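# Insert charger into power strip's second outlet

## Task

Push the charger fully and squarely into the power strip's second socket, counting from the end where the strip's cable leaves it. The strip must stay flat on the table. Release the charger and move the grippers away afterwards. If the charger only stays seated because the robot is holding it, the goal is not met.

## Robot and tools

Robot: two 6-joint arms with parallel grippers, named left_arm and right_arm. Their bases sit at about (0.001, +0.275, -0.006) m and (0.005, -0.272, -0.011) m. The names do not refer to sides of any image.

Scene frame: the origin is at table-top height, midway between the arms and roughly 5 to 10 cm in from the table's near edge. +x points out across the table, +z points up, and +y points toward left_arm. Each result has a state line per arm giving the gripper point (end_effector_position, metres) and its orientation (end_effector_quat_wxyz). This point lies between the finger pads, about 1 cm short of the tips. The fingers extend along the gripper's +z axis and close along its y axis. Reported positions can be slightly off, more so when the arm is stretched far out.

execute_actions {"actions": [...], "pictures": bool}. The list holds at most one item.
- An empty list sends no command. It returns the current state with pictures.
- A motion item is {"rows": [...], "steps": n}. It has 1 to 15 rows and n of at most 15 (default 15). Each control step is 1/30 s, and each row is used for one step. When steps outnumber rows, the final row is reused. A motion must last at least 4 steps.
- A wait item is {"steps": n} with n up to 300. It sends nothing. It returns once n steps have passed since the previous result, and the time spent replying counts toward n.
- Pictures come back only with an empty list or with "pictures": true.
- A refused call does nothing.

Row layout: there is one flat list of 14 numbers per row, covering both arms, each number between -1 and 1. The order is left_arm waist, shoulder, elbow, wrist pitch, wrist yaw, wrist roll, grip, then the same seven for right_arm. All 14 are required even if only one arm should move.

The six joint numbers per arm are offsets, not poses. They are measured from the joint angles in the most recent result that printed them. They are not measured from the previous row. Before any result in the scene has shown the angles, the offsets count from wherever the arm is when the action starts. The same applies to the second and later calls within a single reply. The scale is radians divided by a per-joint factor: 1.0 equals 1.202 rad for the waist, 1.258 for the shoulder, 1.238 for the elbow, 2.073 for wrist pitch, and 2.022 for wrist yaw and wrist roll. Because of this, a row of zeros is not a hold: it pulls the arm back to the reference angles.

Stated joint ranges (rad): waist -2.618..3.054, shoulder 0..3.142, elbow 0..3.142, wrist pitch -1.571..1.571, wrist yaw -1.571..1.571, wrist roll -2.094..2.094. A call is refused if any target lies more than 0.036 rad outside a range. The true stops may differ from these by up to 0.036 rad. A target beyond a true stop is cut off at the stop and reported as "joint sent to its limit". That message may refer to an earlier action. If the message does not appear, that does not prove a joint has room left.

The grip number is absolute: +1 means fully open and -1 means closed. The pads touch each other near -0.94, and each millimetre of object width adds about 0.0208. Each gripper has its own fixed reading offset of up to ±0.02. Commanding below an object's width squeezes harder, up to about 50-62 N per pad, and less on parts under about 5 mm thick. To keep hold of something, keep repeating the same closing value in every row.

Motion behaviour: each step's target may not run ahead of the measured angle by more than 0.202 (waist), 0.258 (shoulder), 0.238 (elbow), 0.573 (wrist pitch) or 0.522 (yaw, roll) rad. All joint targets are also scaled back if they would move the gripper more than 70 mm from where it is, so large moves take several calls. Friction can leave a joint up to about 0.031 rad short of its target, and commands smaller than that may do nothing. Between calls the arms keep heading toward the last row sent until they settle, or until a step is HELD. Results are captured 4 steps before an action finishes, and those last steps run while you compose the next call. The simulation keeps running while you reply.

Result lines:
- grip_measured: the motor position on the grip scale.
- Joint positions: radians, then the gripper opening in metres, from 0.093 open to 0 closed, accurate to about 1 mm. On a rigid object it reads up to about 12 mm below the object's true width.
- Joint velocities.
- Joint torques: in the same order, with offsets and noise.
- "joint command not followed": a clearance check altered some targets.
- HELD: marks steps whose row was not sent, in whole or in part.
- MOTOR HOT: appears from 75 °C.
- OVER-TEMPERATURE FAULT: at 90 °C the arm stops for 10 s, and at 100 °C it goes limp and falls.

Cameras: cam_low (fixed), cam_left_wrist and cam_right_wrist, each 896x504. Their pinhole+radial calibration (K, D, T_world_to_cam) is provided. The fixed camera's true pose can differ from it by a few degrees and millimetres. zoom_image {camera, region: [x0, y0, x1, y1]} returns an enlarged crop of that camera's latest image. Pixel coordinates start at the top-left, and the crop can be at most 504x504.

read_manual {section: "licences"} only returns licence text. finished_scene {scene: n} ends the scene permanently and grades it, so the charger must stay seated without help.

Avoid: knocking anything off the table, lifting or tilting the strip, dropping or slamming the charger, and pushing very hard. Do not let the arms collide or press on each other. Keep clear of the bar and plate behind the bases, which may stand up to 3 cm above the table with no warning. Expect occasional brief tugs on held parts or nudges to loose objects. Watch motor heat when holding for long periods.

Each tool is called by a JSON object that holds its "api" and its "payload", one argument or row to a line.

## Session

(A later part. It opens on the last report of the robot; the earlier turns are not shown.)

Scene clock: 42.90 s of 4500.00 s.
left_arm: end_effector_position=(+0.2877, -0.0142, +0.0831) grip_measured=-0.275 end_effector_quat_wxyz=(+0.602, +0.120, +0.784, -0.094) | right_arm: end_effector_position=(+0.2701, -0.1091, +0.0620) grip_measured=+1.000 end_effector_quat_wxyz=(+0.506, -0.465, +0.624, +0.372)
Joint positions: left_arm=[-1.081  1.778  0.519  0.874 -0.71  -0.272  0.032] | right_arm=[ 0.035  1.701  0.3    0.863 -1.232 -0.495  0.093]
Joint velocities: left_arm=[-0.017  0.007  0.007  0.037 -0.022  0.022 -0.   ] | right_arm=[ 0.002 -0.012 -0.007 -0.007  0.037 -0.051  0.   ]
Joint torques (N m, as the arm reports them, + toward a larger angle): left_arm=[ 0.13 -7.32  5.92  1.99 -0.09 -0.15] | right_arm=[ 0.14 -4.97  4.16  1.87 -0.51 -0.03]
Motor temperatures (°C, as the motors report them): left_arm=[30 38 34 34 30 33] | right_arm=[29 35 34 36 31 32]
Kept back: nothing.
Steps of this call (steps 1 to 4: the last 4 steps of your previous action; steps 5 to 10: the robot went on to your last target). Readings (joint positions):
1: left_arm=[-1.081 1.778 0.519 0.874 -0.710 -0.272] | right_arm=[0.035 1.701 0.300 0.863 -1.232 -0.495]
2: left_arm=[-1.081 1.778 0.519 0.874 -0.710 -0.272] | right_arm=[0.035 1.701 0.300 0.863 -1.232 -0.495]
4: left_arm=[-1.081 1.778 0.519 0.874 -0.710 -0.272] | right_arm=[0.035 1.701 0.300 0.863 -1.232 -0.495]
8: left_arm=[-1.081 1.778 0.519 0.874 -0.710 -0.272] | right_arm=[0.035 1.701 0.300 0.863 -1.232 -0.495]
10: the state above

{"api": "execute_actions", "payload": {
  "actions": []
}}

{"api": "zoom_image", "payload": {
  "camera": "cam_right_wrist",
  "region": [400, 220, 520, 300]
}}

Scene clock: 43.13 s of 4500.00 s.
left_arm: end_effector_position=(+0.2877, -0.0142, +0.0831) grip_measured=-0.275 end_effector_quat_wxyz=(+0.602, +0.120, +0.784, -0.094) | right_arm: end_effector_position=(+0.2701, -0.1091, +0.0620) grip_measured=+1.000 end_effector_quat_wxyz=(+0.506, -0.465, +0.624, +0.372)
Joint positions: left_arm=[-1.081  1.778  0.519  0.874 -0.71  -0.272  0.032] | right_arm=[ 0.035  1.701  0.3    0.863 -1.232 -0.495  0.093]
Joint velocities: left_arm=[-0.007 -0.007 -0.002 -0.022 -0.022  0.037 -0.001] | right_arm=[-0.002  0.002 -0.002  0.037 -0.022 -0.037  0.   ]
Joint torques (N m, as the arm reports them, + toward a larger angle): left_arm=[ 0.14 -7.3   5.93  1.98 -0.09 -0.14] | right_arm=[ 0.1  -4.99  4.13  1.87 -0.51 -0.03]
Motor temperatures (°C, as the motors report them): left_arm=[30 38 34 34 30 33] | right_arm=[29 35 34 36 31 32]
Kept back: nothing.
Steps of this call (steps 1 to 7: the robot went on to your last target). Readings (joint positions):
1: left_arm=[-1.081 1.778 0.519 0.874 -0.710 -0.272] | right_arm=[0.035 1.701 0.300 0.863 -1.232 -0.495]
2: left_arm=[-1.081 1.778 0.519 0.874 -0.710 -0.272] | right_arm=[0.035 1.701 0.300 0.863 -1.232 -0.495]
4: left_arm=[-1.081 1.778 0.519 0.874 -0.710 -0.272] | right_arm=[0.035 1.701 0.300 0.863 -1.232 -0.495]
7: the state above
All arms were judged still, so your last target was given up. Only a new action makes them travel on or press farther. Fingers that are still opening or closing keep moving.
camera_calibration (this result's frames):
cam_left_wrist: T_world_to_cam=[[-0.305176, -0.952286, 0.00447036, 0.0687519], [-0.61477, 0.193424, -0.764621, 0.282651], [0.727273, -0.236092, -0.644465, -0.073601], [0, 0, 0, 1]] pos_world=[0.248275, -0.00657672, 0.168381]
cam_right_wrist: T_world_to_cam=[[0.959054, -0.283201, -0.00342363, -0.290105], [-0.17364, -0.578392, -0.797065, 0.0715105], [0.22375, 0.765023, -0.603884, 0.14031], [0, 0, 0, 1]] pos_world=[0.259249, -0.148137, 0.140736]

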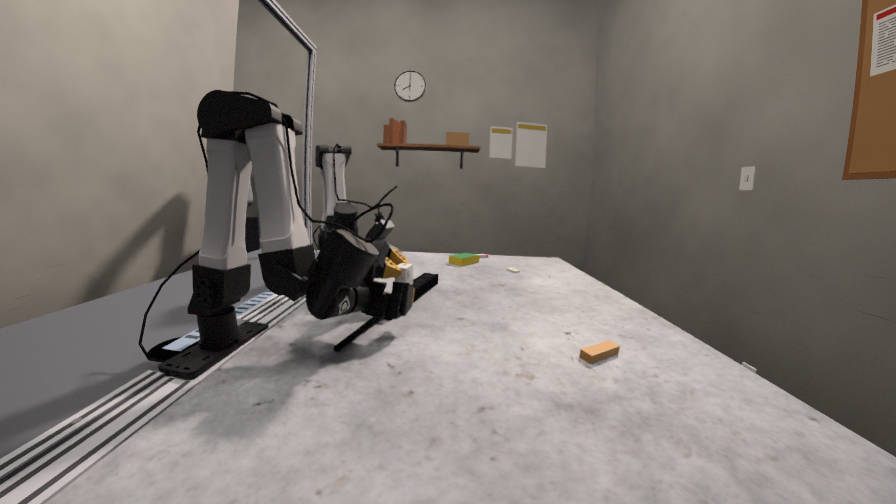

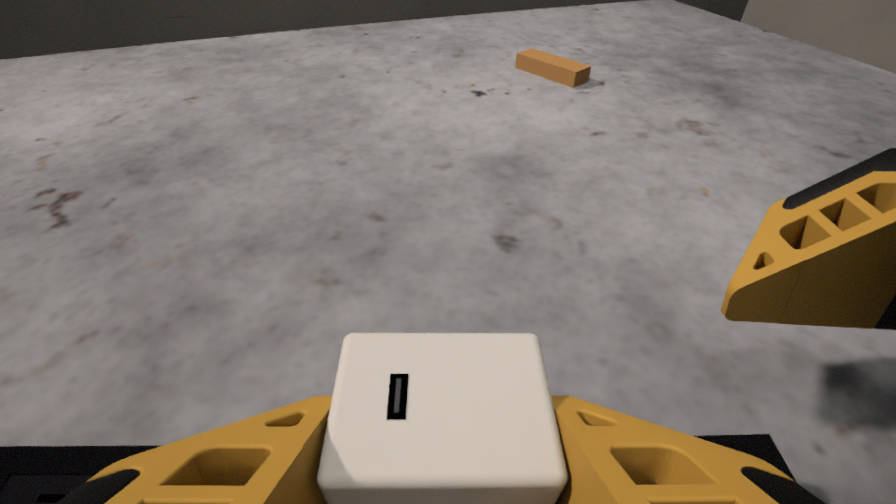

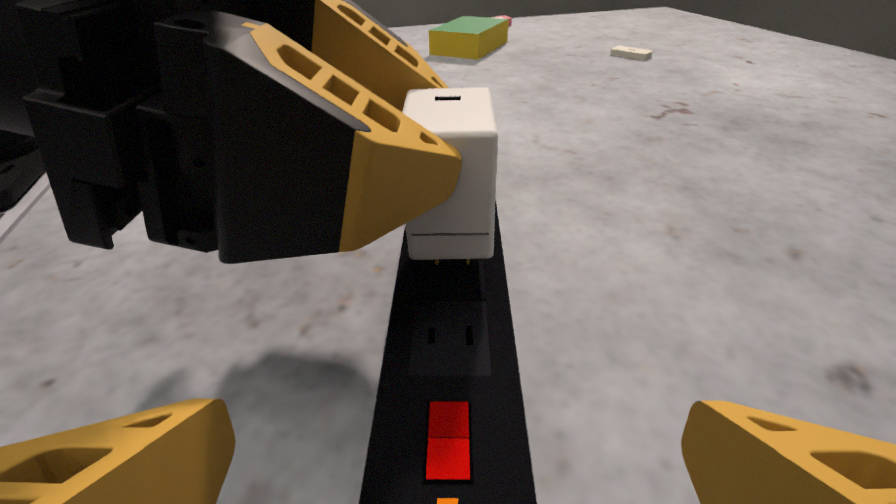

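Region (400, 220, 520, 300) of cam_right_wrist's 896x504 image, scaled by 4.200, with more detail than that image has.

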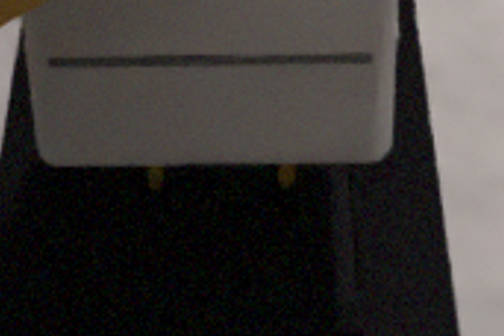

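{"api": "execute_actions", "payload": {
  "actions": [
    {"rows": [[0,0,0,-0.0072,0,0,-0.45,0,0,0,0,0,0,1]], "steps": 12}
  ]
}}

Scene clock: 43.63 s of 4500.00 s.
left_arm: end_effector_position=(+0.2877, -0.0141, +0.0830) grip_measured=-0.275 end_effector_quat_wxyz=(+0.602, +0.120, +0.784, -0.093) | right_arm: end_effector_position=(+0.2701, -0.1091, +0.0620) grip_measured=+1.000 end_effector_quat_wxyz=(+0.506, -0.465, +0.624, +0.372)
Joint positions: left_arm=[-1.081  1.778  0.519  0.874 -0.71  -0.272  0.032] | right_arm=[ 0.035  1.701  0.3    0.863 -1.232 -0.495  0.093]
Joint velocities: left_arm=[ 0.002 -0.032 -0.012 -0.037 -0.022 -0.081  0.001] | right_arm=[ 0.012 -0.017 -0.002  0.037 -0.037  0.022  0.   ]
Joint torques (N m, as the arm reports them, + toward a larger angle): left_arm=[ 0.15 -7.27  5.94  1.94 -0.09 -0.03] | right_arm=[ 0.13 -4.97  4.1   1.87 -0.5  -0.02]
Motor temperatures (°C, as the motors report them): left_arm=[30 38 34 34 30 33] | right_arm=[29 35 34 36 31 32]
Steps of this call (steps 1 to 7: nothing new was sent; steps 8 to 15: the first 8 steps of this action). Readings (joint positions):
8: left_arm=[-1.081 1.778 0.519 0.874 -0.710 -0.272] | right_arm=[0.035 1.701 0.300 0.863 -1.232 -0.495]
9: left_arm=[-1.081 1.778 0.519 0.874 -0.710 -0.272] | right_arm=[0.035 1.701 0.300 0.863 -1.232 -0.495]
11: left_arm=[-1.081 1.778 0.519 0.874 -0.710 -0.272] | right_arm=[0.035 1.701 0.300 0.863 -1.232 -0.495]
15: the state above

{"api": "execute_actions", "payload": {
  "actions": [
    {"rows": [[0,0,0,-0.0072,0.004,0,-0.45,0,0,0,0,0,0,1],[0,0,0,-0.0072,0.007,0,-0.45,0,0,0,0,0,0,1],[0,0,0,-0.0072,0.009,0,-0.45,0,0,0,0,0,0,1],[0,0,0,-0.0072,0.011,0,-0.45,0,0,0,0,0,0,1],[0,0,0,-0.0072,0.0125,0,-0.45,0,0,0,0,0,0,1]], "steps": 15}
  ]
}}

{"api": "execute_actions", "payload": {
  "actions": [
    {"steps": 12}
  ]
}}

Scene clock: 44.53 s of 4500.00 s.
left_arm: end_effector_position=(+0.2876, -0.0144, +0.0829) grip_measured=-0.275 end_effector_quat_wxyz=(+0.602, +0.121, +0.784, -0.094) | right_arm: end_effector_position=(+0.2701, -0.1091, +0.0620) grip_measured=+1.000 end_effector_quat_wxyz=(+0.506, -0.465, +0.624, +0.372)
Joint positions: left_arm=[-1.081  1.778  0.519  0.874 -0.708 -0.272  0.032] | right_arm=[ 0.035  1.701  0.3    0.863 -1.232 -0.495  0.093]
Joint velocities: left_arm=[-0.017 -0.012 -0.007  0.022 -0.037  0.037  0.   ] | right_arm=[-0.007 -0.012 -0.017  0.007  0.051  0.051  0.   ]
Joint torques (N m, as the arm reports them, + toward a larger angle): left_arm=[ 0.15 -7.28  5.95  1.93  0.12 -0.04] | right_arm=[ 0.15 -4.96  4.15  1.86 -0.5  -0.02]
Motor temperatures (°C, as the motors report them): left_arm=[30 38 34 34 30 33] | right_arm=[29 35 34 36 31 32]
Steps of this call (steps 1 to 4: the last 4 steps of your previous action; steps 5 to 15: the robot went on to your last target; step 16: nothing new was sent; steps 17 to 27: the first 11 steps of this action). Readings (joint positions):
17: left_arm=[-1.081 1.778 0.519 0.874 -0.710 -0.272] | right_arm=[0.035 1.701 0.300 0.863 -1.232 -0.495]
18: left_arm=[-1.081 1.778 0.519 0.874 -0.710 -0.272] | right_arm=[0.035 1.701 0.300 0.863 -1.232 -0.495]
20: left_arm=[-1.081 1.778 0.519 0.874 -0.710 -0.272] | right_arm=[0.035 1.701 0.300 0.863 -1.232 -0.495]
24: left_arm=[-1.081 1.778 0.519 0.874 -0.709 -0.272] | right_arm=[0.035 1.701 0.300 0.863 -1.232 -0.495]
27: the state above

Scene clock: 44.93 s of 4500.00 s.
left_arm: end_effector_position=(+0.2876, -0.0144, +0.0829) grip_measured=-0.275 end_effector_quat_wxyz=(+0.602, +0.121, +0.784, -0.094) | right_arm: end_effector_position=(+0.2701, -0.1091, +0.0620) grip_measured=+1.000 end_effector_quat_wxyz=(+0.506, -0.465, +0.624, +0.372)
Joint positions: left_arm=[-1.081  1.778  0.519  0.874 -0.708 -0.272  0.032] | right_arm=[ 0.035  1.701  0.3    0.863 -1.232 -0.495  0.093]
Joint velocities: left_arm=[-0.002  0.007 -0.007  0.007 -0.022  0.022  0.   ] | right_arm=[-0.002  0.007 -0.002  0.007 -0.007 -0.007  0.   ]
Joint torques (N m, as the arm reports them, + toward a larger angle): left_arm=[ 0.17 -7.29  5.96  1.92  0.11 -0.05] | right_arm=[ 0.11 -5.01  4.15  1.86 -0.51 -0.03]
Motor temperatures (°C, as the motors report them): left_arm=[30 38 34 34 30 33] | right_arm=[29 35 34 36 31 32]
Kept back: nothing.
Steps of this call (steps 1 to 4: the last 4 steps of your previous action; steps 5 to 12: the robot went on to your last target). Readings (joint positions):
1: left_arm=[-1.081 1.778 0.519 0.874 -0.708 -0.272] | right_arm=[0.035 1.701 0.300 0.863 -1.232 -0.495]
2: left_arm=[-1.081 1.778 0.519 0.874 -0.708 -0.272] | right_arm=[0.035 1.701 0.300 0.863 -1.232 -0.495]
4: left_arm=[-1.081 1.778 0.519 0.874 -0.708 -0.272] | right_arm=[0.035 1.701 0.300 0.863 -1.232 -0.495]
8: left_arm=[-1.081 1.778 0.519 0.874 -0.708 -0.272] | right_arm=[0.035 1.701 0.300 0.863 -1.232 -0.495]
12: the state above

{"api": "execute_actions", "payload": {
  "actions": [
    {"rows": [[0,0,0,0.0185,0.0,0,-0.45,0,0,0,0,0,0,1],[0,0,0,0.0185,0.0,0,-0.45,0,0,0,0,0,0,1],[0,0,0,0.0185,0.0,0,-0.45,0,0,0,0,0,0,1],[0,0,0,0.0185,0.006,0,-0.45,0,0,0,0,0,0,1],[0,0,0,0.0185,0.0114,0,-0.45,0,0,0,0,0,0,1]], "steps": 15}
  ]
}}

{"api": "execute_actions", "payload": {
  "actions": [
    {"steps": 12}
  ],
  "pictures": true
}}

{"api": "zoom_image", "payload": {
  "camera": "cam_right_wrist",
  "region": [400, 220, 520, 300]
}}

Scene clock: 45.57 s of 4500.00 s.
left_arm: end_effector_position=(+0.2869, -0.0171, +0.0835) grip_measured=-0.275 end_effector_quat_wxyz=(+0.601, +0.124, +0.783, -0.102) | right_arm: end_effector_position=(+0.2701, -0.1091, +0.0620) grip_measured=+1.000 end_effector_quat_wxyz=(+0.506, -0.465, +0.624, +0.372)
Joint positions: left_arm=[-1.081  1.778  0.519  0.881 -0.694 -0.272  0.032] | right_arm=[ 0.035  1.701  0.3    0.863 -1.232 -0.495  0.093]
Joint velocities: left_arm=[-0.022  0.007 -0.002 -0.007 -0.007 -0.066  0.   ] | right_arm=[ 0.007 -0.017 -0.007  0.007 -0.051 -0.051  0.   ]
Joint torques (N m, as the arm reports them, + toward a larger angle): left_arm=[ 0.18 -7.32  5.95  2.42 -0.04 -0.03] | right_arm=[ 0.11 -4.98  4.17  1.86 -0.51 -0.03]
Motor temperatures (°C, as the motors report them): left_arm=[30 38 34 34 30 33] | right_arm=[29 35 34 36 31 32]
Steps of this call (steps 1 to 8: the robot went on to your last target; steps 9 to 19: the first 11 steps of this action). Readings (joint positions):
9: left_arm=[-1.081 1.778 0.519 0.876 -0.708 -0.272] | right_arm=[0.035 1.701 0.300 0.863 -1.232 -0.495]
10: left_arm=[-1.081 1.778 0.519 0.877 -0.708 -0.272] | right_arm=[0.035 1.701 0.300 0.863 -1.232 -0.495]
12: left_arm=[-1.081 1.778 0.519 0.879 -0.708 -0.272] | right_arm=[0.035 1.701 0.300 0.863 -1.232 -0.495]
16: left_arm=[-1.081 1.778 0.519 0.880 -0.697 -0.272] | right_arm=[0.035 1.701 0.300 0.863 -1.232 -0.495]
19: the state above

Scene clock: 45.97 s of 4500.00 s.
left_arm: end_effector_position=(+0.2867, -0.0176, +0.0834) grip_measured=-0.275 end_effector_quat_wxyz=(+0.601, +0.125, +0.783, -0.103) | right_arm: end_effector_position=(+0.2701, -0.1091, +0.0620) grip_measured=+1.000 end_effector_quat_wxyz=(+0.506, -0.465, +0.624, +0.372)
Joint positions: left_arm=[-1.081  1.778  0.519  0.881 -0.691 -0.272  0.032] | right_arm=[ 0.035  1.701  0.3    0.863 -1.232 -0.495  0.093]
Joint velocities: left_arm=[ 0.017 -0.012 -0.007  0.007 -0.007  0.037 -0.   ] | right_arm=[-0.002  0.002 -0.022  0.022  0.022 -0.022  0.   ]
Joint torques (N m, as the arm reports them, + toward a larger angle): left_arm=[ 0.16 -7.3   5.94  2.42 -0.05 -0.04] | right_arm=[ 0.13 -4.98  4.14  1.86 -0.5  -0.03]
Motor temperatures (°C, as the motors report them): left_arm=[30 38 34 34 30 33] | right_arm=[29 35 34 36 31 32]
Kept back: nothing.
Steps of this call (steps 1 to 4: the last 4 steps of your previous action; steps 5 to 12: the robot went on to your last target). Readings (joint positions):
1: left_arm=[-1.081 1.778 0.519 0.881 -0.693 -0.272] | right_arm=[0.035 1.701 0.300 0.863 -1.232 -0.495]
2: left_arm=[-1.081 1.778 0.519 0.881 -0.692 -0.272] | right_arm=[0.035 1.701 0.300 0.863 -1.232 -0.495]
4: left_arm=[-1.081 1.778 0.519 0.881 -0.692 -0.272] | right_arm=[0.035 1.701 0.300 0.863 -1.232 -0.495]
8: left_arm=[-1.081 1.778 0.519 0.881 -0.691 -0.272] | right_arm=[0.035 1.701 0.300 0.863 -1.232 -0.495]
12: the state above
camera_calibration (this result's frames):
cam_left_wrist: T_world_to_cam=[[-0.322877, -0.946341, 0.0137738, 0.0695839], [-0.61363, 0.198237, -0.764304, 0.282711], [0.720561, -0.255228, -0.644709, -0.0718168], [0, 0, 0, 1]] pos_world=[0.247695, -0.00852318, 0.168817]
cam_right_wrist: T_world_to_cam=[[0.959054, -0.283201, -0.00342363, -0.290105], [-0.17364, -0.578392, -0.797065, 0.0715105], [0.22375, 0.765023, -0.603884, 0.14031], [0, 0, 0, 1]] pos_world=[0.259249, -0.148137, 0.140736]

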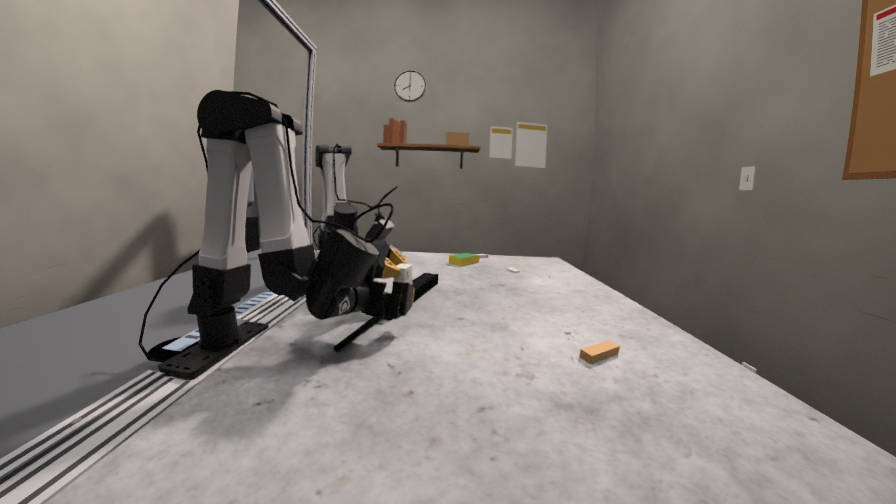

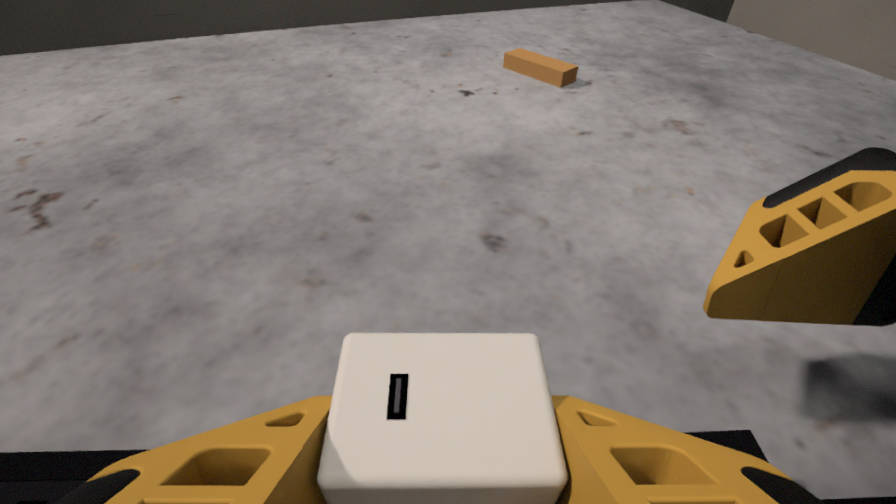

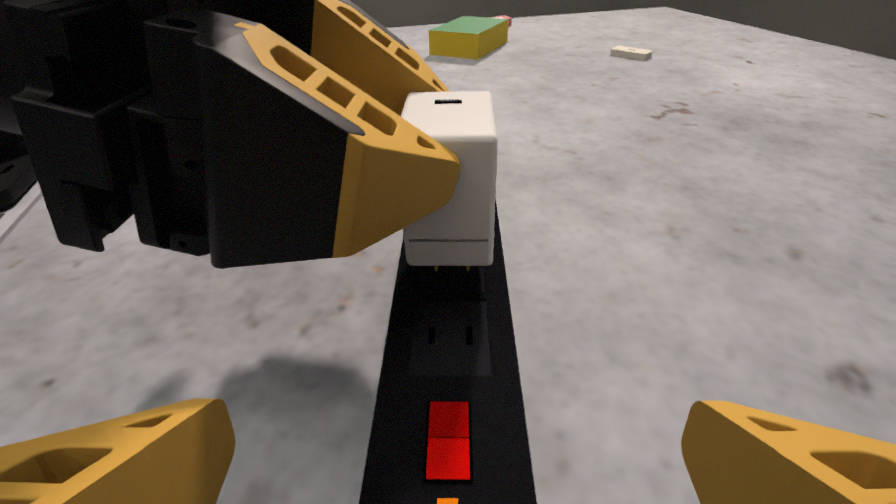

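Region (400, 220, 520, 300) of cam_right_wrist's 896x504 image, scaled by 4.200, with more detail than that image has.

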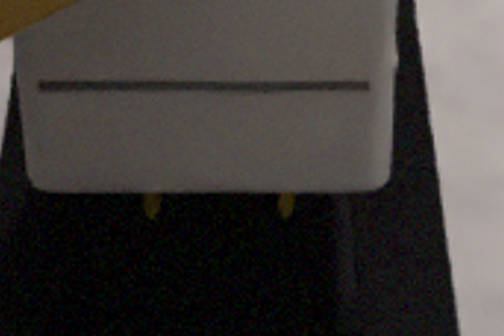

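{"api": "execute_actions", "payload": {
  "actions": []
}}

Scene clock: 46.87 s of 4500.00 s.
left_arm: end_effector_position=(+0.2867, -0.0176, +0.0834) grip_measured=-0.275 end_effector_quat_wxyz=(+0.600, +0.125, +0.783, -0.103) | right_arm: end_effector_position=(+0.2701, -0.1091, +0.0620) grip_measured=+1.000 end_effector_quat_wxyz=(+0.506, -0.465, +0.624, +0.372)
Joint positions: left_arm=[-1.081  1.778  0.519  0.881 -0.69  -0.272  0.032] | right_arm=[ 0.035  1.701  0.3    0.863 -1.232 -0.495  0.093]
Joint velocities: left_arm=[ 0.007 -0.002 -0.012 -0.007  0.037 -0.022 -0.001] | right_arm=[ 0.002 -0.002 -0.002 -0.037  0.037  0.022  0.   ]
Joint torques (N m, as the arm reports them, + toward a larger angle): left_arm=[ 0.18 -7.32  5.96  2.42 -0.04 -0.05] | right_arm=[ 0.13 -4.97  4.16  1.87 -0.52 -0.02]
Motor temperatures (°C, as the motors report them): left_arm=[30 38 34 34 30 33] | right_arm=[29 35 34 36 31 32]
Kept back: nothing.
Steps of this call (steps 1 to 15: the robot went on to your last target; steps 16 to 27: nothing new was sent). Readings (joint positions):
1: left_arm=[-1.081 1.778 0.519 0.881 -0.691 -0.272] | right_arm=[0.035 1.701 0.300 0.863 -1.232 -0.495]
2: left_arm=[-1.081 1.778 0.519 0.881 -0.691 -0.272] | right_arm=[0.035 1.701 0.300 0.863 -1.232 -0.495]
4: left_arm=[-1.081 1.778 0.519 0.881 -0.691 -0.272] | right_arm=[0.035 1.701 0.300 0.863 -1.232 -0.495]
8: left_arm=[-1.081 1.778 0.519 0.881 -0.691 -0.272] | right_arm=[0.035 1.701 0.300 0.863 -1.232 -0.495]
27: the state above
All arms were judged still, so your last target was given up. Only a new action makes them travel on or press farther. Fingers that are still opening or closing keep moving.
camera_calibration (this result's frames):
cam_left_wrist: T_world_to_cam=[[-0.323212, -0.946225, 0.013869, 0.0696123], [-0.613654, 0.198411, -0.76424, 0.2827], [0.720391, -0.255522, -0.644783, -0.0717745], [0, 0, 0, 1]] pos_world=[0.247685, -0.00856172, 0.168806]
cam_right_wrist: T_world_to_cam=[[0.959054, -0.283201, -0.00342363, -0.290105], [-0.17364, -0.578392, -0.797065, 0.0715105], [0.22375, 0.765023, -0.603884, 0.14031], [0, 0, 0, 1]] pos_world=[0.259249, -0.148137, 0.140736]

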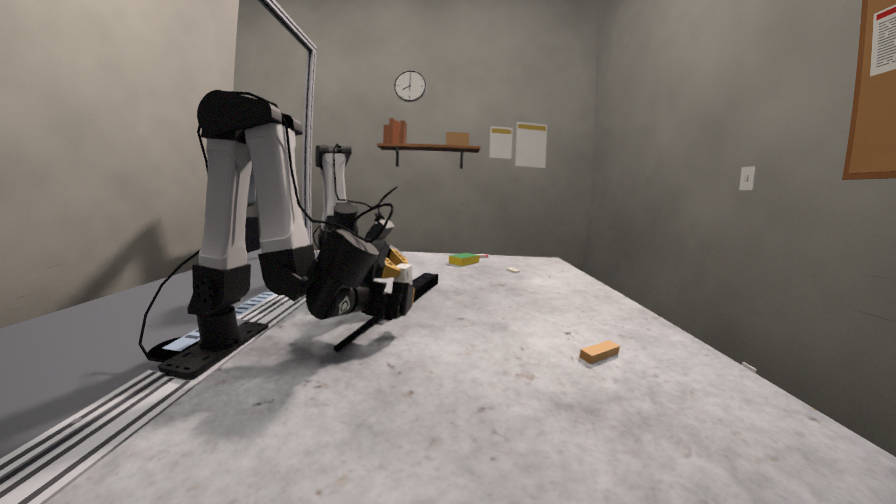

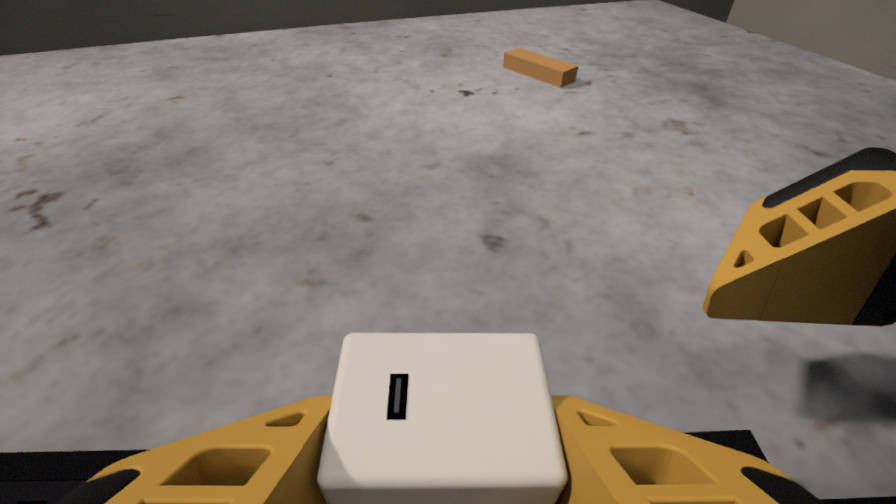

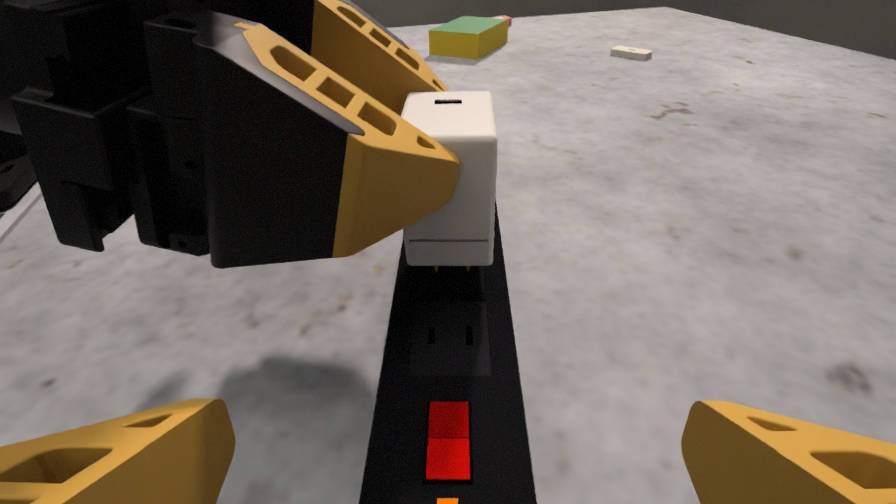

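{"api": "execute_actions", "payload": {
  "actions": [
    {"rows": [[0,0,0,0.01,-0.0115,0,-0.45,0,0,0,0,0,0,1]], "steps": 15}
  ]
}}

{"api": "execute_actions", "payload": {
  "actions": [
    {"steps": 10}
  ],
  "pictures": true
}}

{"api": "zoom_image", "payload": {
  "camera": "cam_right_wrist",
  "region": [400, 220, 520, 300]
}}

Scene clock: 47.43 s of 4500.00 s.
left_arm: end_effector_position=(+0.2872, -0.0164, +0.0838) grip_measured=-0.275 end_effector_quat_wxyz=(+0.602, +0.123, +0.783, -0.100) | right_arm: end_effector_position=(+0.2701, -0.1091, +0.0620) grip_measured=+1.000 end_effector_quat_wxyz=(+0.506, -0.465, +0.624, +0.372)
Joint positions: left_arm=[-1.081  1.778  0.519  0.881 -0.698 -0.272  0.032] | right_arm=[ 0.035  1.701  0.3    0.863 -1.232 -0.495  0.093]
Joint velocities: left_arm=[ 0.007 -0.002 -0.012 -0.051 -0.066 -0.037  0.001] | right_arm=[-0.007  0.007 -0.012 -0.007 -0.037  0.022  0.   ]
Joint torques (N m, as the arm reports them, + toward a larger angle): left_arm=[ 0.14 -7.34  5.94  2.31 -0.26 -0.03] | right_arm=[ 0.13 -4.97  4.12  1.87 -0.51 -0.03]
Motor temperatures (°C, as the motors report them): left_arm=[30 38 34 34 30 33] | right_arm=[29 35 34 36 31 32]
Steps of this call (steps 1 to 6: nothing new was sent; steps 7 to 17: the first 11 steps of this action). Readings (joint positions):
7: left_arm=[-1.081 1.778 0.519 0.881 -0.691 -0.272] | right_arm=[0.035 1.701 0.300 0.863 -1.232 -0.495]
8: left_arm=[-1.081 1.778 0.519 0.881 -0.693 -0.272] | right_arm=[0.035 1.701 0.300 0.863 -1.232 -0.495]
10: left_arm=[-1.081 1.778 0.519 0.881 -0.695 -0.272] | right_arm=[0.035 1.701 0.300 0.863 -1.232 -0.495]
14: left_arm=[-1.081 1.778 0.519 0.881 -0.697 -0.272] | right_arm=[0.035 1.701 0.300 0.863 -1.232 -0.495]
17: the state above

Scene clock: 47.77 s of 4500.00 s.
left_arm: end_effector_position=(+0.2872, -0.0163, +0.0838) grip_measured=-0.275 end_effector_quat_wxyz=(+0.602, +0.122, +0.783, -0.100) | right_arm: end_effector_position=(+0.2701, -0.1091, +0.0620) grip_measured=+1.000 end_effector_quat_wxyz=(+0.506, -0.465, +0.624, +0.372)
Joint positions: left_arm=[-1.081  1.778  0.519  0.881 -0.699 -0.272  0.032] | right_arm=[ 0.035  1.701  0.3    0.863 -1.232 -0.495  0.093]
Joint velocities: left_arm=[-0.002 -0.012 -0.002 -0.037 -0.007 -0.051  0.   ] | right_arm=[ 0.012 -0.007 -0.002  0.007  0.007  0.037  0.   ]
Joint torques (N m, as the arm reports them, + toward a larger angle): left_arm=[ 0.14 -7.31  5.96  2.3  -0.23 -0.02] | right_arm=[ 0.13 -4.97  4.16  1.87 -0.5  -0.03]
Motor temperatures (°C, as the motors report them): left_arm=[30 38 34 34 30 33] | right_arm=[29 35 34 36 31 32]
Kept back: nothing.
Steps of this call (steps 1 to 4: the last 4 steps of your previous action; steps 5 to 10: the robot went on to your last target). Readings (joint positions):
1: left_arm=[-1.081 1.778 0.519 0.881 -0.698 -0.272] | right_arm=[0.035 1.701 0.300 0.863 -1.232 -0.495]
2: left_arm=[-1.081 1.778 0.519 0.881 -0.699 -0.272] | right_arm=[0.035 1.701 0.300 0.863 -1.232 -0.495]
4: left_arm=[-1.081 1.778 0.519 0.881 -0.699 -0.272] | right_arm=[0.035 1.701 0.300 0.863 -1.232 -0.495]
8: left_arm=[-1.081 1.778 0.519 0.881 -0.699 -0.272] | right_arm=[0.035 1.701 0.300 0.863 -1.232 -0.495]
10: the state above
camera_calibration (this result's frames):
cam_left_wrist: T_world_to_cam=[[-0.315486, -0.948858, 0.0116904, 0.0689556], [-0.613089, 0.194412, -0.765719, 0.282951], [0.724286, -0.248741, -0.643069, -0.0727444], [0, 0, 0, 1]] pos_world=[0.247917, -0.00767461, 0.169075]
cam_right_wrist: T_world_to_cam=[[0.959054, -0.283201, -0.00342363, -0.290105], [-0.17364, -0.578392, -0.797065, 0.0715105], [0.22375, 0.765023, -0.603884, 0.14031], [0, 0, 0, 1]] pos_world=[0.259249, -0.148137, 0.140736]

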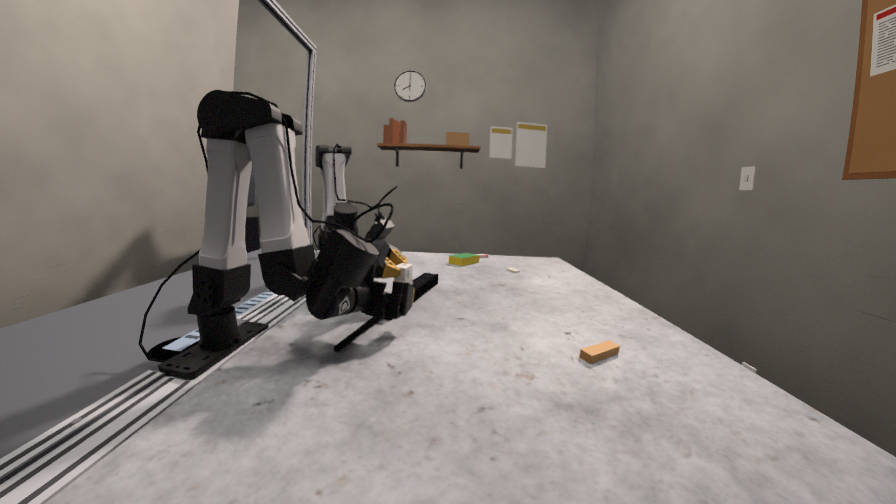

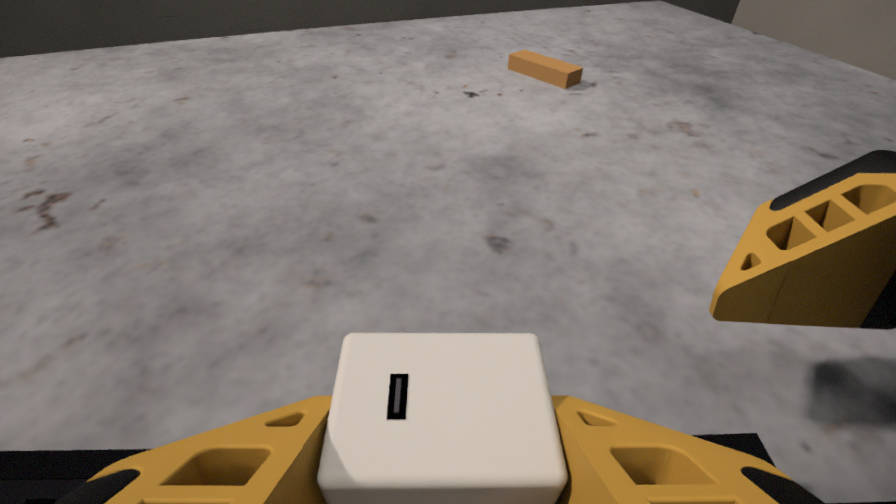

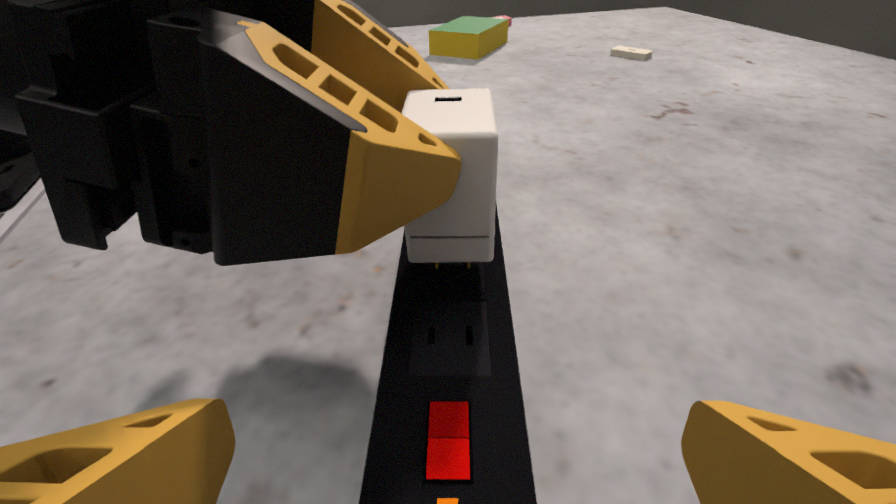

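Region (400, 220, 520, 300) of cam_right_wrist's 896x504 image, scaled by 4.200, with more detail than that image has.

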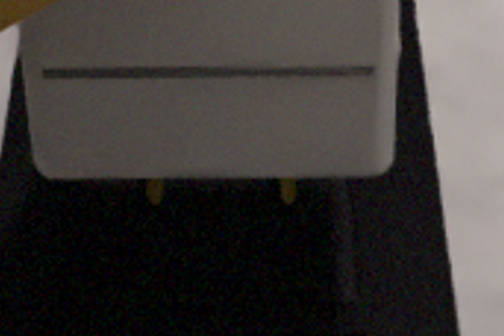

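{"api": "execute_actions", "payload": {
  "actions": [
    {"rows": [[0,0,0,-0.006,-0.006,0,-0.45,0,0,0,0,0,0,1]], "steps": 15}
  ]
}}

{"api": "execute_actions", "payload": {
  "actions": [
    {"steps": 8}
  ],
  "pictures": true
}}

{"api": "zoom_image", "payload": {
  "camera": "cam_right_wrist",
  "region": [400, 220, 520, 300]
}}

Scene clock: 48.37 s of 4500.00 s.
left_arm: end_effector_position=(+0.2869, -0.0159, +0.0823) grip_measured=-0.275 end_effector_quat_wxyz=(+0.600, +0.124, +0.784, -0.098) | right_arm: end_effector_position=(+0.2701, -0.1091, +0.0620) grip_measured=+1.000 end_effector_quat_wxyz=(+0.506, -0.465, +0.624, +0.372)
Joint positions: left_arm=[-1.081  1.778  0.519  0.873 -0.698 -0.272  0.032] | right_arm=[ 0.035  1.701  0.3    0.863 -1.232 -0.495  0.093]
Joint velocities: left_arm=[-0.012 -0.007  0.012  0.037 -0.051  0.007 -0.001] | right_arm=[-0.037  0.002  0.007 -0.022  0.022  0.007  0.   ]
Joint torques (N m, as the arm reports them, + toward a larger angle): left_arm=[ 0.15 -7.29  5.96  2.04 -0.21 -0.04] | right_arm=[ 0.13 -4.98  4.17  1.86 -0.51 -0.03]
Motor temperatures (°C, as the motors report them): left_arm=[30 38 34 34 30 33] | right_arm=[29 35 34 36 31 32]
Steps of this call (steps 1 to 7: the robot went on to your last target; steps 8 to 18: the first 11 steps of this action). Readings (joint positions):
8: left_arm=[-1.081 1.778 0.519 0.879 -0.699 -0.272] | right_arm=[0.035 1.701 0.300 0.863 -1.232 -0.495]
9: left_arm=[-1.081 1.778 0.519 0.876 -0.699 -0.272] | right_arm=[0.035 1.701 0.300 0.863 -1.232 -0.495]
11: left_arm=[-1.081 1.778 0.519 0.874 -0.698 -0.272] | right_arm=[0.035 1.701 0.300 0.863 -1.232 -0.495]
15: left_arm=[-1.081 1.778 0.519 0.873 -0.698 -0.272] | right_arm=[0.035 1.701 0.300 0.863 -1.232 -0.495]
18: the state above

Scene clock: 48.63 s of 4500.00 s.
left_arm: end_effector_position=(+0.2869, -0.0159, +0.0823) grip_measured=-0.275 end_effector_quat_wxyz=(+0.600, +0.124, +0.784, -0.098) | right_arm: end_effector_position=(+0.2701, -0.1091, +0.0620) grip_measured=+1.000 end_effector_quat_wxyz=(+0.506, -0.465, +0.624, +0.372)
Joint positions: left_arm=[-1.081  1.778  0.519  0.873 -0.698 -0.272  0.032] | right_arm=[ 0.035  1.701  0.3    0.863 -1.232 -0.495  0.093]
Joint velocities: left_arm=[-0.012 -0.012  0.007  0.051  0.007  0.007 -0.001] | right_arm=[ 0.022 -0.007 -0.012  0.051 -0.007 -0.066  0.   ]
Joint torques (N m, as the arm reports them, + toward a larger angle): left_arm=[ 0.16 -7.27  5.94  2.04 -0.21 -0.03] | right_arm=[ 0.15 -4.96  4.17  1.86 -0.51 -0.03]
Motor temperatures (°C, as the motors report them): left_arm=[30 38 34 34 30 33] | right_arm=[29 35 34 36 31 32]
Kept back: nothing.
Steps of this call (steps 1 to 4: the last 4 steps of your previous action; steps 5 to 8: the robot went on to your last target). Readings (joint positions):
1: left_arm=[-1.081 1.778 0.519 0.873 -0.698 -0.272] | right_arm=[0.035 1.701 0.300 0.863 -1.232 -0.495]
2: left_arm=[-1.081 1.778 0.519 0.873 -0.698 -0.272] | right_arm=[0.035 1.701 0.300 0.863 -1.232 -0.495]
4: left_arm=[-1.081 1.778 0.519 0.873 -0.698 -0.272] | right_arm=[0.035 1.701 0.300 0.863 -1.232 -0.495]
8: the state above
camera_calibration (this result's frames):
cam_left_wrist: T_world_to_cam=[[-0.315924, -0.94876, 0.0067591, 0.0697869], [-0.616041, 0.199705, -0.761979, 0.282193], [0.721585, -0.244891, -0.647567, -0.0721823], [0, 0, 0, 1]] pos_world=[0.247975, -0.00782102, 0.16781]
cam_right_wrist: T_world_to_cam=[[0.959054, -0.283201, -0.00342363, -0.290105], [-0.17364, -0.578392, -0.797065, 0.0715105], [0.22375, 0.765023, -0.603884, 0.14031], [0, 0, 0, 1]] pos_world=[0.259249, -0.148137, 0.140736]

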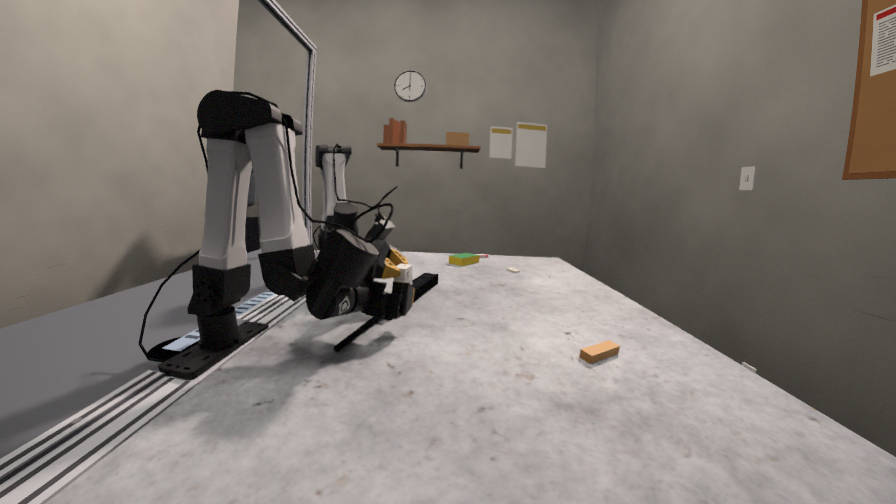

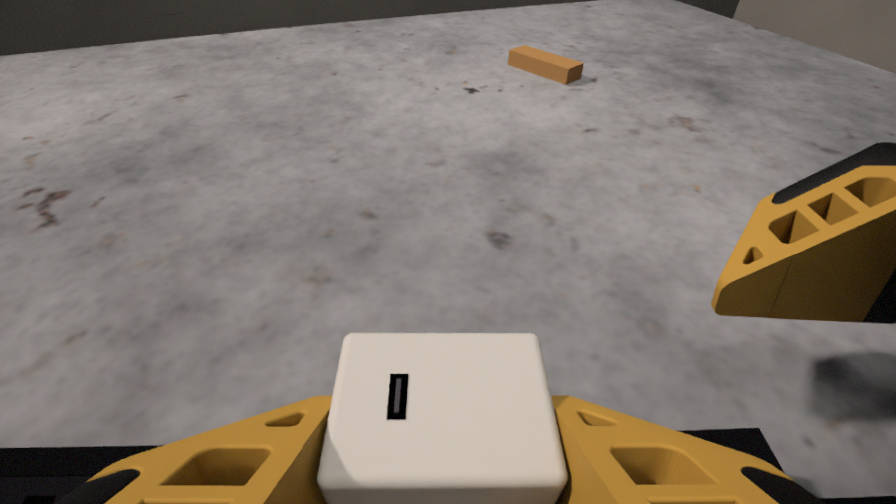

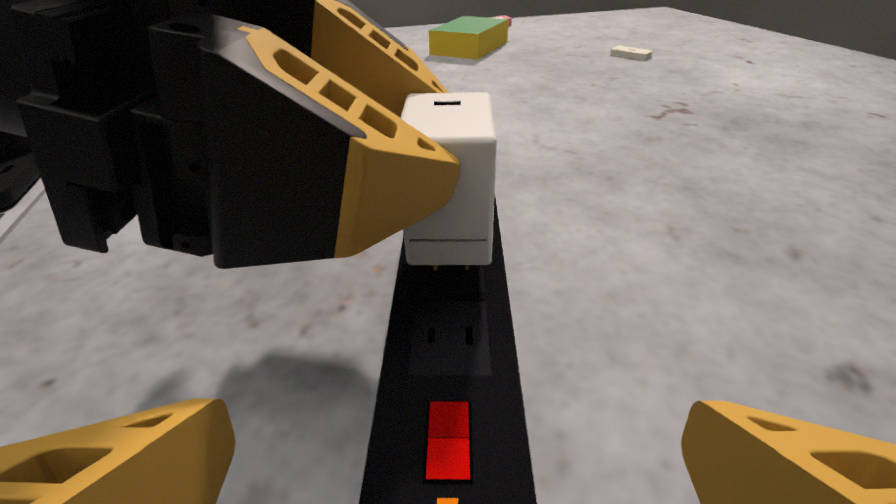

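Region (400, 220, 520, 300) of cam_right_wrist's 896x504 image, scaled by 4.200, with more detail than that image has.

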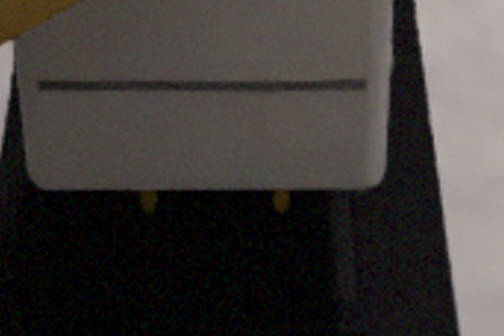

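{"api": "execute_actions", "payload": {
  "actions": [
    {"rows": [[0,0.0165,0,0.012,-0.004,0,-0.45,0,0,0,0,0,0,1]], "steps": 12}
  ]
}}

{"api": "execute_actions", "payload": {
  "actions": [
    {"steps": 8}
  ],
  "pictures": true
}}

{"api": "zoom_image", "payload": {
  "camera": "cam_right_wrist",
  "region": [400, 220, 520, 300]
}}

Scene clock: 49.37 s of 4500.00 s.
left_arm: end_effector_position=(+0.2869, -0.0160, +0.0825) grip_measured=-0.275 end_effector_quat_wxyz=(+0.600, +0.124, +0.784, -0.098) | right_arm: end_effector_position=(+0.2701, -0.1091, +0.0620) grip_measured=+1.000 end_effector_quat_wxyz=(+0.506, -0.465, +0.624, +0.372)
Joint positions: left_arm=[-1.081  1.778  0.519  0.874 -0.698 -0.272  0.032] | right_arm=[ 0.035  1.701  0.3    0.863 -1.232 -0.495  0.093]
Joint velocities: left_arm=[-0.007  0.007  0.007 -0.066 -0.022  0.037 -0.   ] | right_arm=[-0.012  0.002 -0.007 -0.007 -0.037 -0.051  0.   ]
Joint torques (N m, as the arm reports them, + toward a larger angle): left_arm=[ 0.14 -5.55  5.96  2.34 -0.17 -0.03] | right_arm=[ 0.14 -4.96  4.15  1.86 -0.51 -0.02]
Motor temperatures (°C, as the motors report them): left_arm=[30 38 34 35 30 33] | right_arm=[29 35 34 36 31 32]
Steps of this call (steps 1 to 14: the robot went on to your last target; steps 15 to 22: the first 8 steps of this action). Readings (joint positions):
15: left_arm=[-1.081 1.778 0.519 0.874 -0.698 -0.272] | right_arm=[0.035 1.701 0.300 0.863 -1.232 -0.495]
16: left_arm=[-1.081 1.778 0.519 0.874 -0.698 -0.272] | right_arm=[0.035 1.701 0.300 0.863 -1.232 -0.495]
18: left_arm=[-1.081 1.778 0.519 0.874 -0.698 -0.272] | right_arm=[0.035 1.701 0.300 0.863 -1.232 -0.495]
22: the state above

Scene clock: 49.63 s of 4500.00 s.
left_arm: end_effector_position=(+0.2869, -0.0160, +0.0825) grip_measured=-0.275 end_effector_quat_wxyz=(+0.600, +0.124, +0.784, -0.098) | right_arm: end_effector_position=(+0.2701, -0.1091, +0.0620) grip_measured=+1.000 end_effector_quat_wxyz=(+0.506, -0.465, +0.624, +0.372)
Joint positions: left_arm=[-1.081  1.778  0.519  0.874 -0.698 -0.272  0.032] | right_arm=[ 0.035  1.701  0.3    0.863 -1.232 -0.495  0.093]
Joint velocities: left_arm=[-0.007  0.007 -0.007  0.051 -0.022  0.007  0.   ] | right_arm=[-0.017 -0.002  0.007 -0.022 -0.022  0.037  0.   ]
Joint torques (N m, as the arm reports them, + toward a larger angle): left_arm=[ 0.14 -5.59  5.96  2.34 -0.16 -0.05] | right_arm=[ 0.14 -4.99  4.14  1.86 -0.51 -0.02]
Motor temperatures (°C, as the motors report them): left_arm=[30 38 34 35 30 33] | right_arm=[29 35 34 36 31 32]
Kept back: nothing.
Steps of this call (steps 1 to 4: the last 4 steps of your previous action; steps 5 to 8: the robot went on to your last target). Readings (joint positions):
1: left_arm=[-1.081 1.778 0.519 0.874 -0.698 -0.272] | right_arm=[0.035 1.701 0.300 0.863 -1.232 -0.495]
2: left_arm=[-1.081 1.778 0.519 0.874 -0.698 -0.272] | right_arm=[0.035 1.701 0.300 0.863 -1.232 -0.495]
4: left_arm=[-1.081 1.778 0.519 0.874 -0.698 -0.272] | right_arm=[0.035 1.701 0.300 0.863 -1.232 -0.495]
8: the state above
camera_calibration (this result's frames):
cam_left_wrist: T_world_to_cam=[[-0.316283, -0.948636, 0.00736739, 0.069738], [-0.615777, 0.199385, -0.762276, 0.282256], [0.721654, -0.245632, -0.64721, -0.0721875], [0, 0, 0, 1]] pos_world=[0.247958, -0.007853, 0.167922]
cam_right_wrist: T_world_to_cam=[[0.959054, -0.283201, -0.00342363, -0.290105], [-0.17364, -0.578392, -0.797065, 0.0715105], [0.22375, 0.765023, -0.603884, 0.14031], [0, 0, 0, 1]] pos_world=[0.259249, -0.148137, 0.140736]

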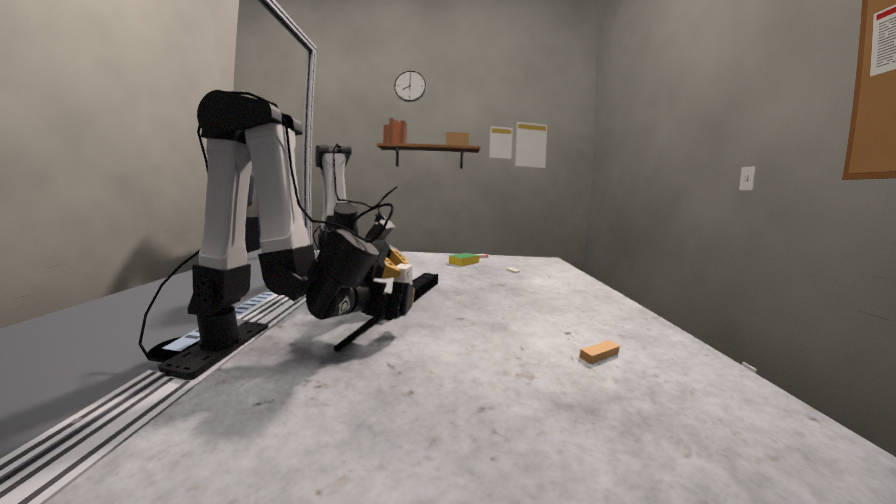

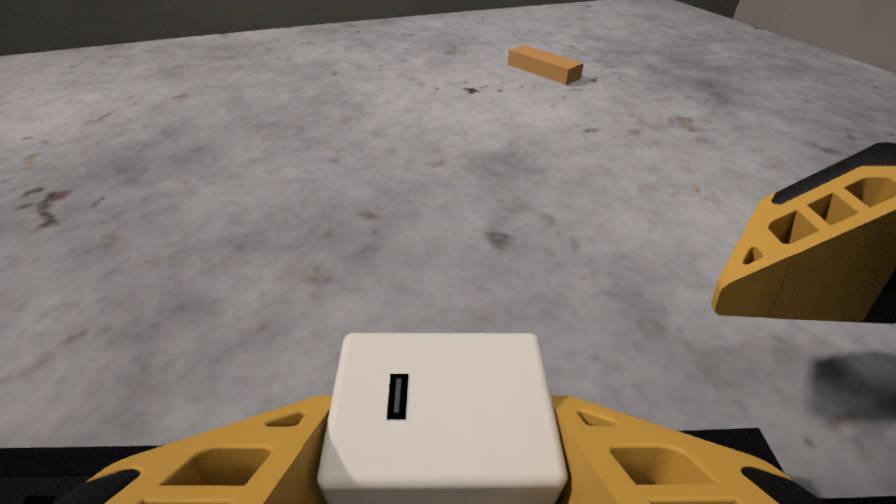

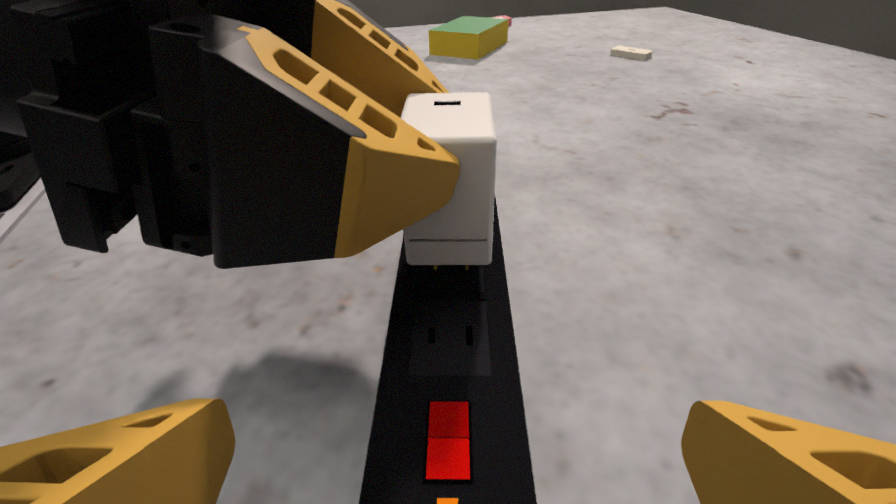

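Region (400, 220, 520, 300) of cam_right_wrist's 896x504 image, scaled by 4.200, with more detail than that image has.

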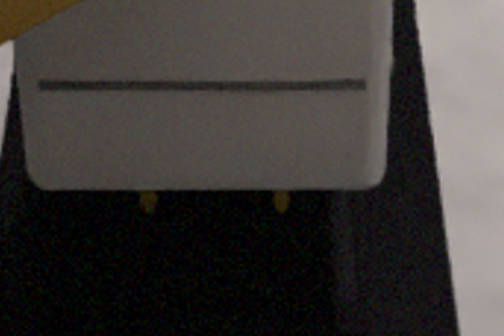

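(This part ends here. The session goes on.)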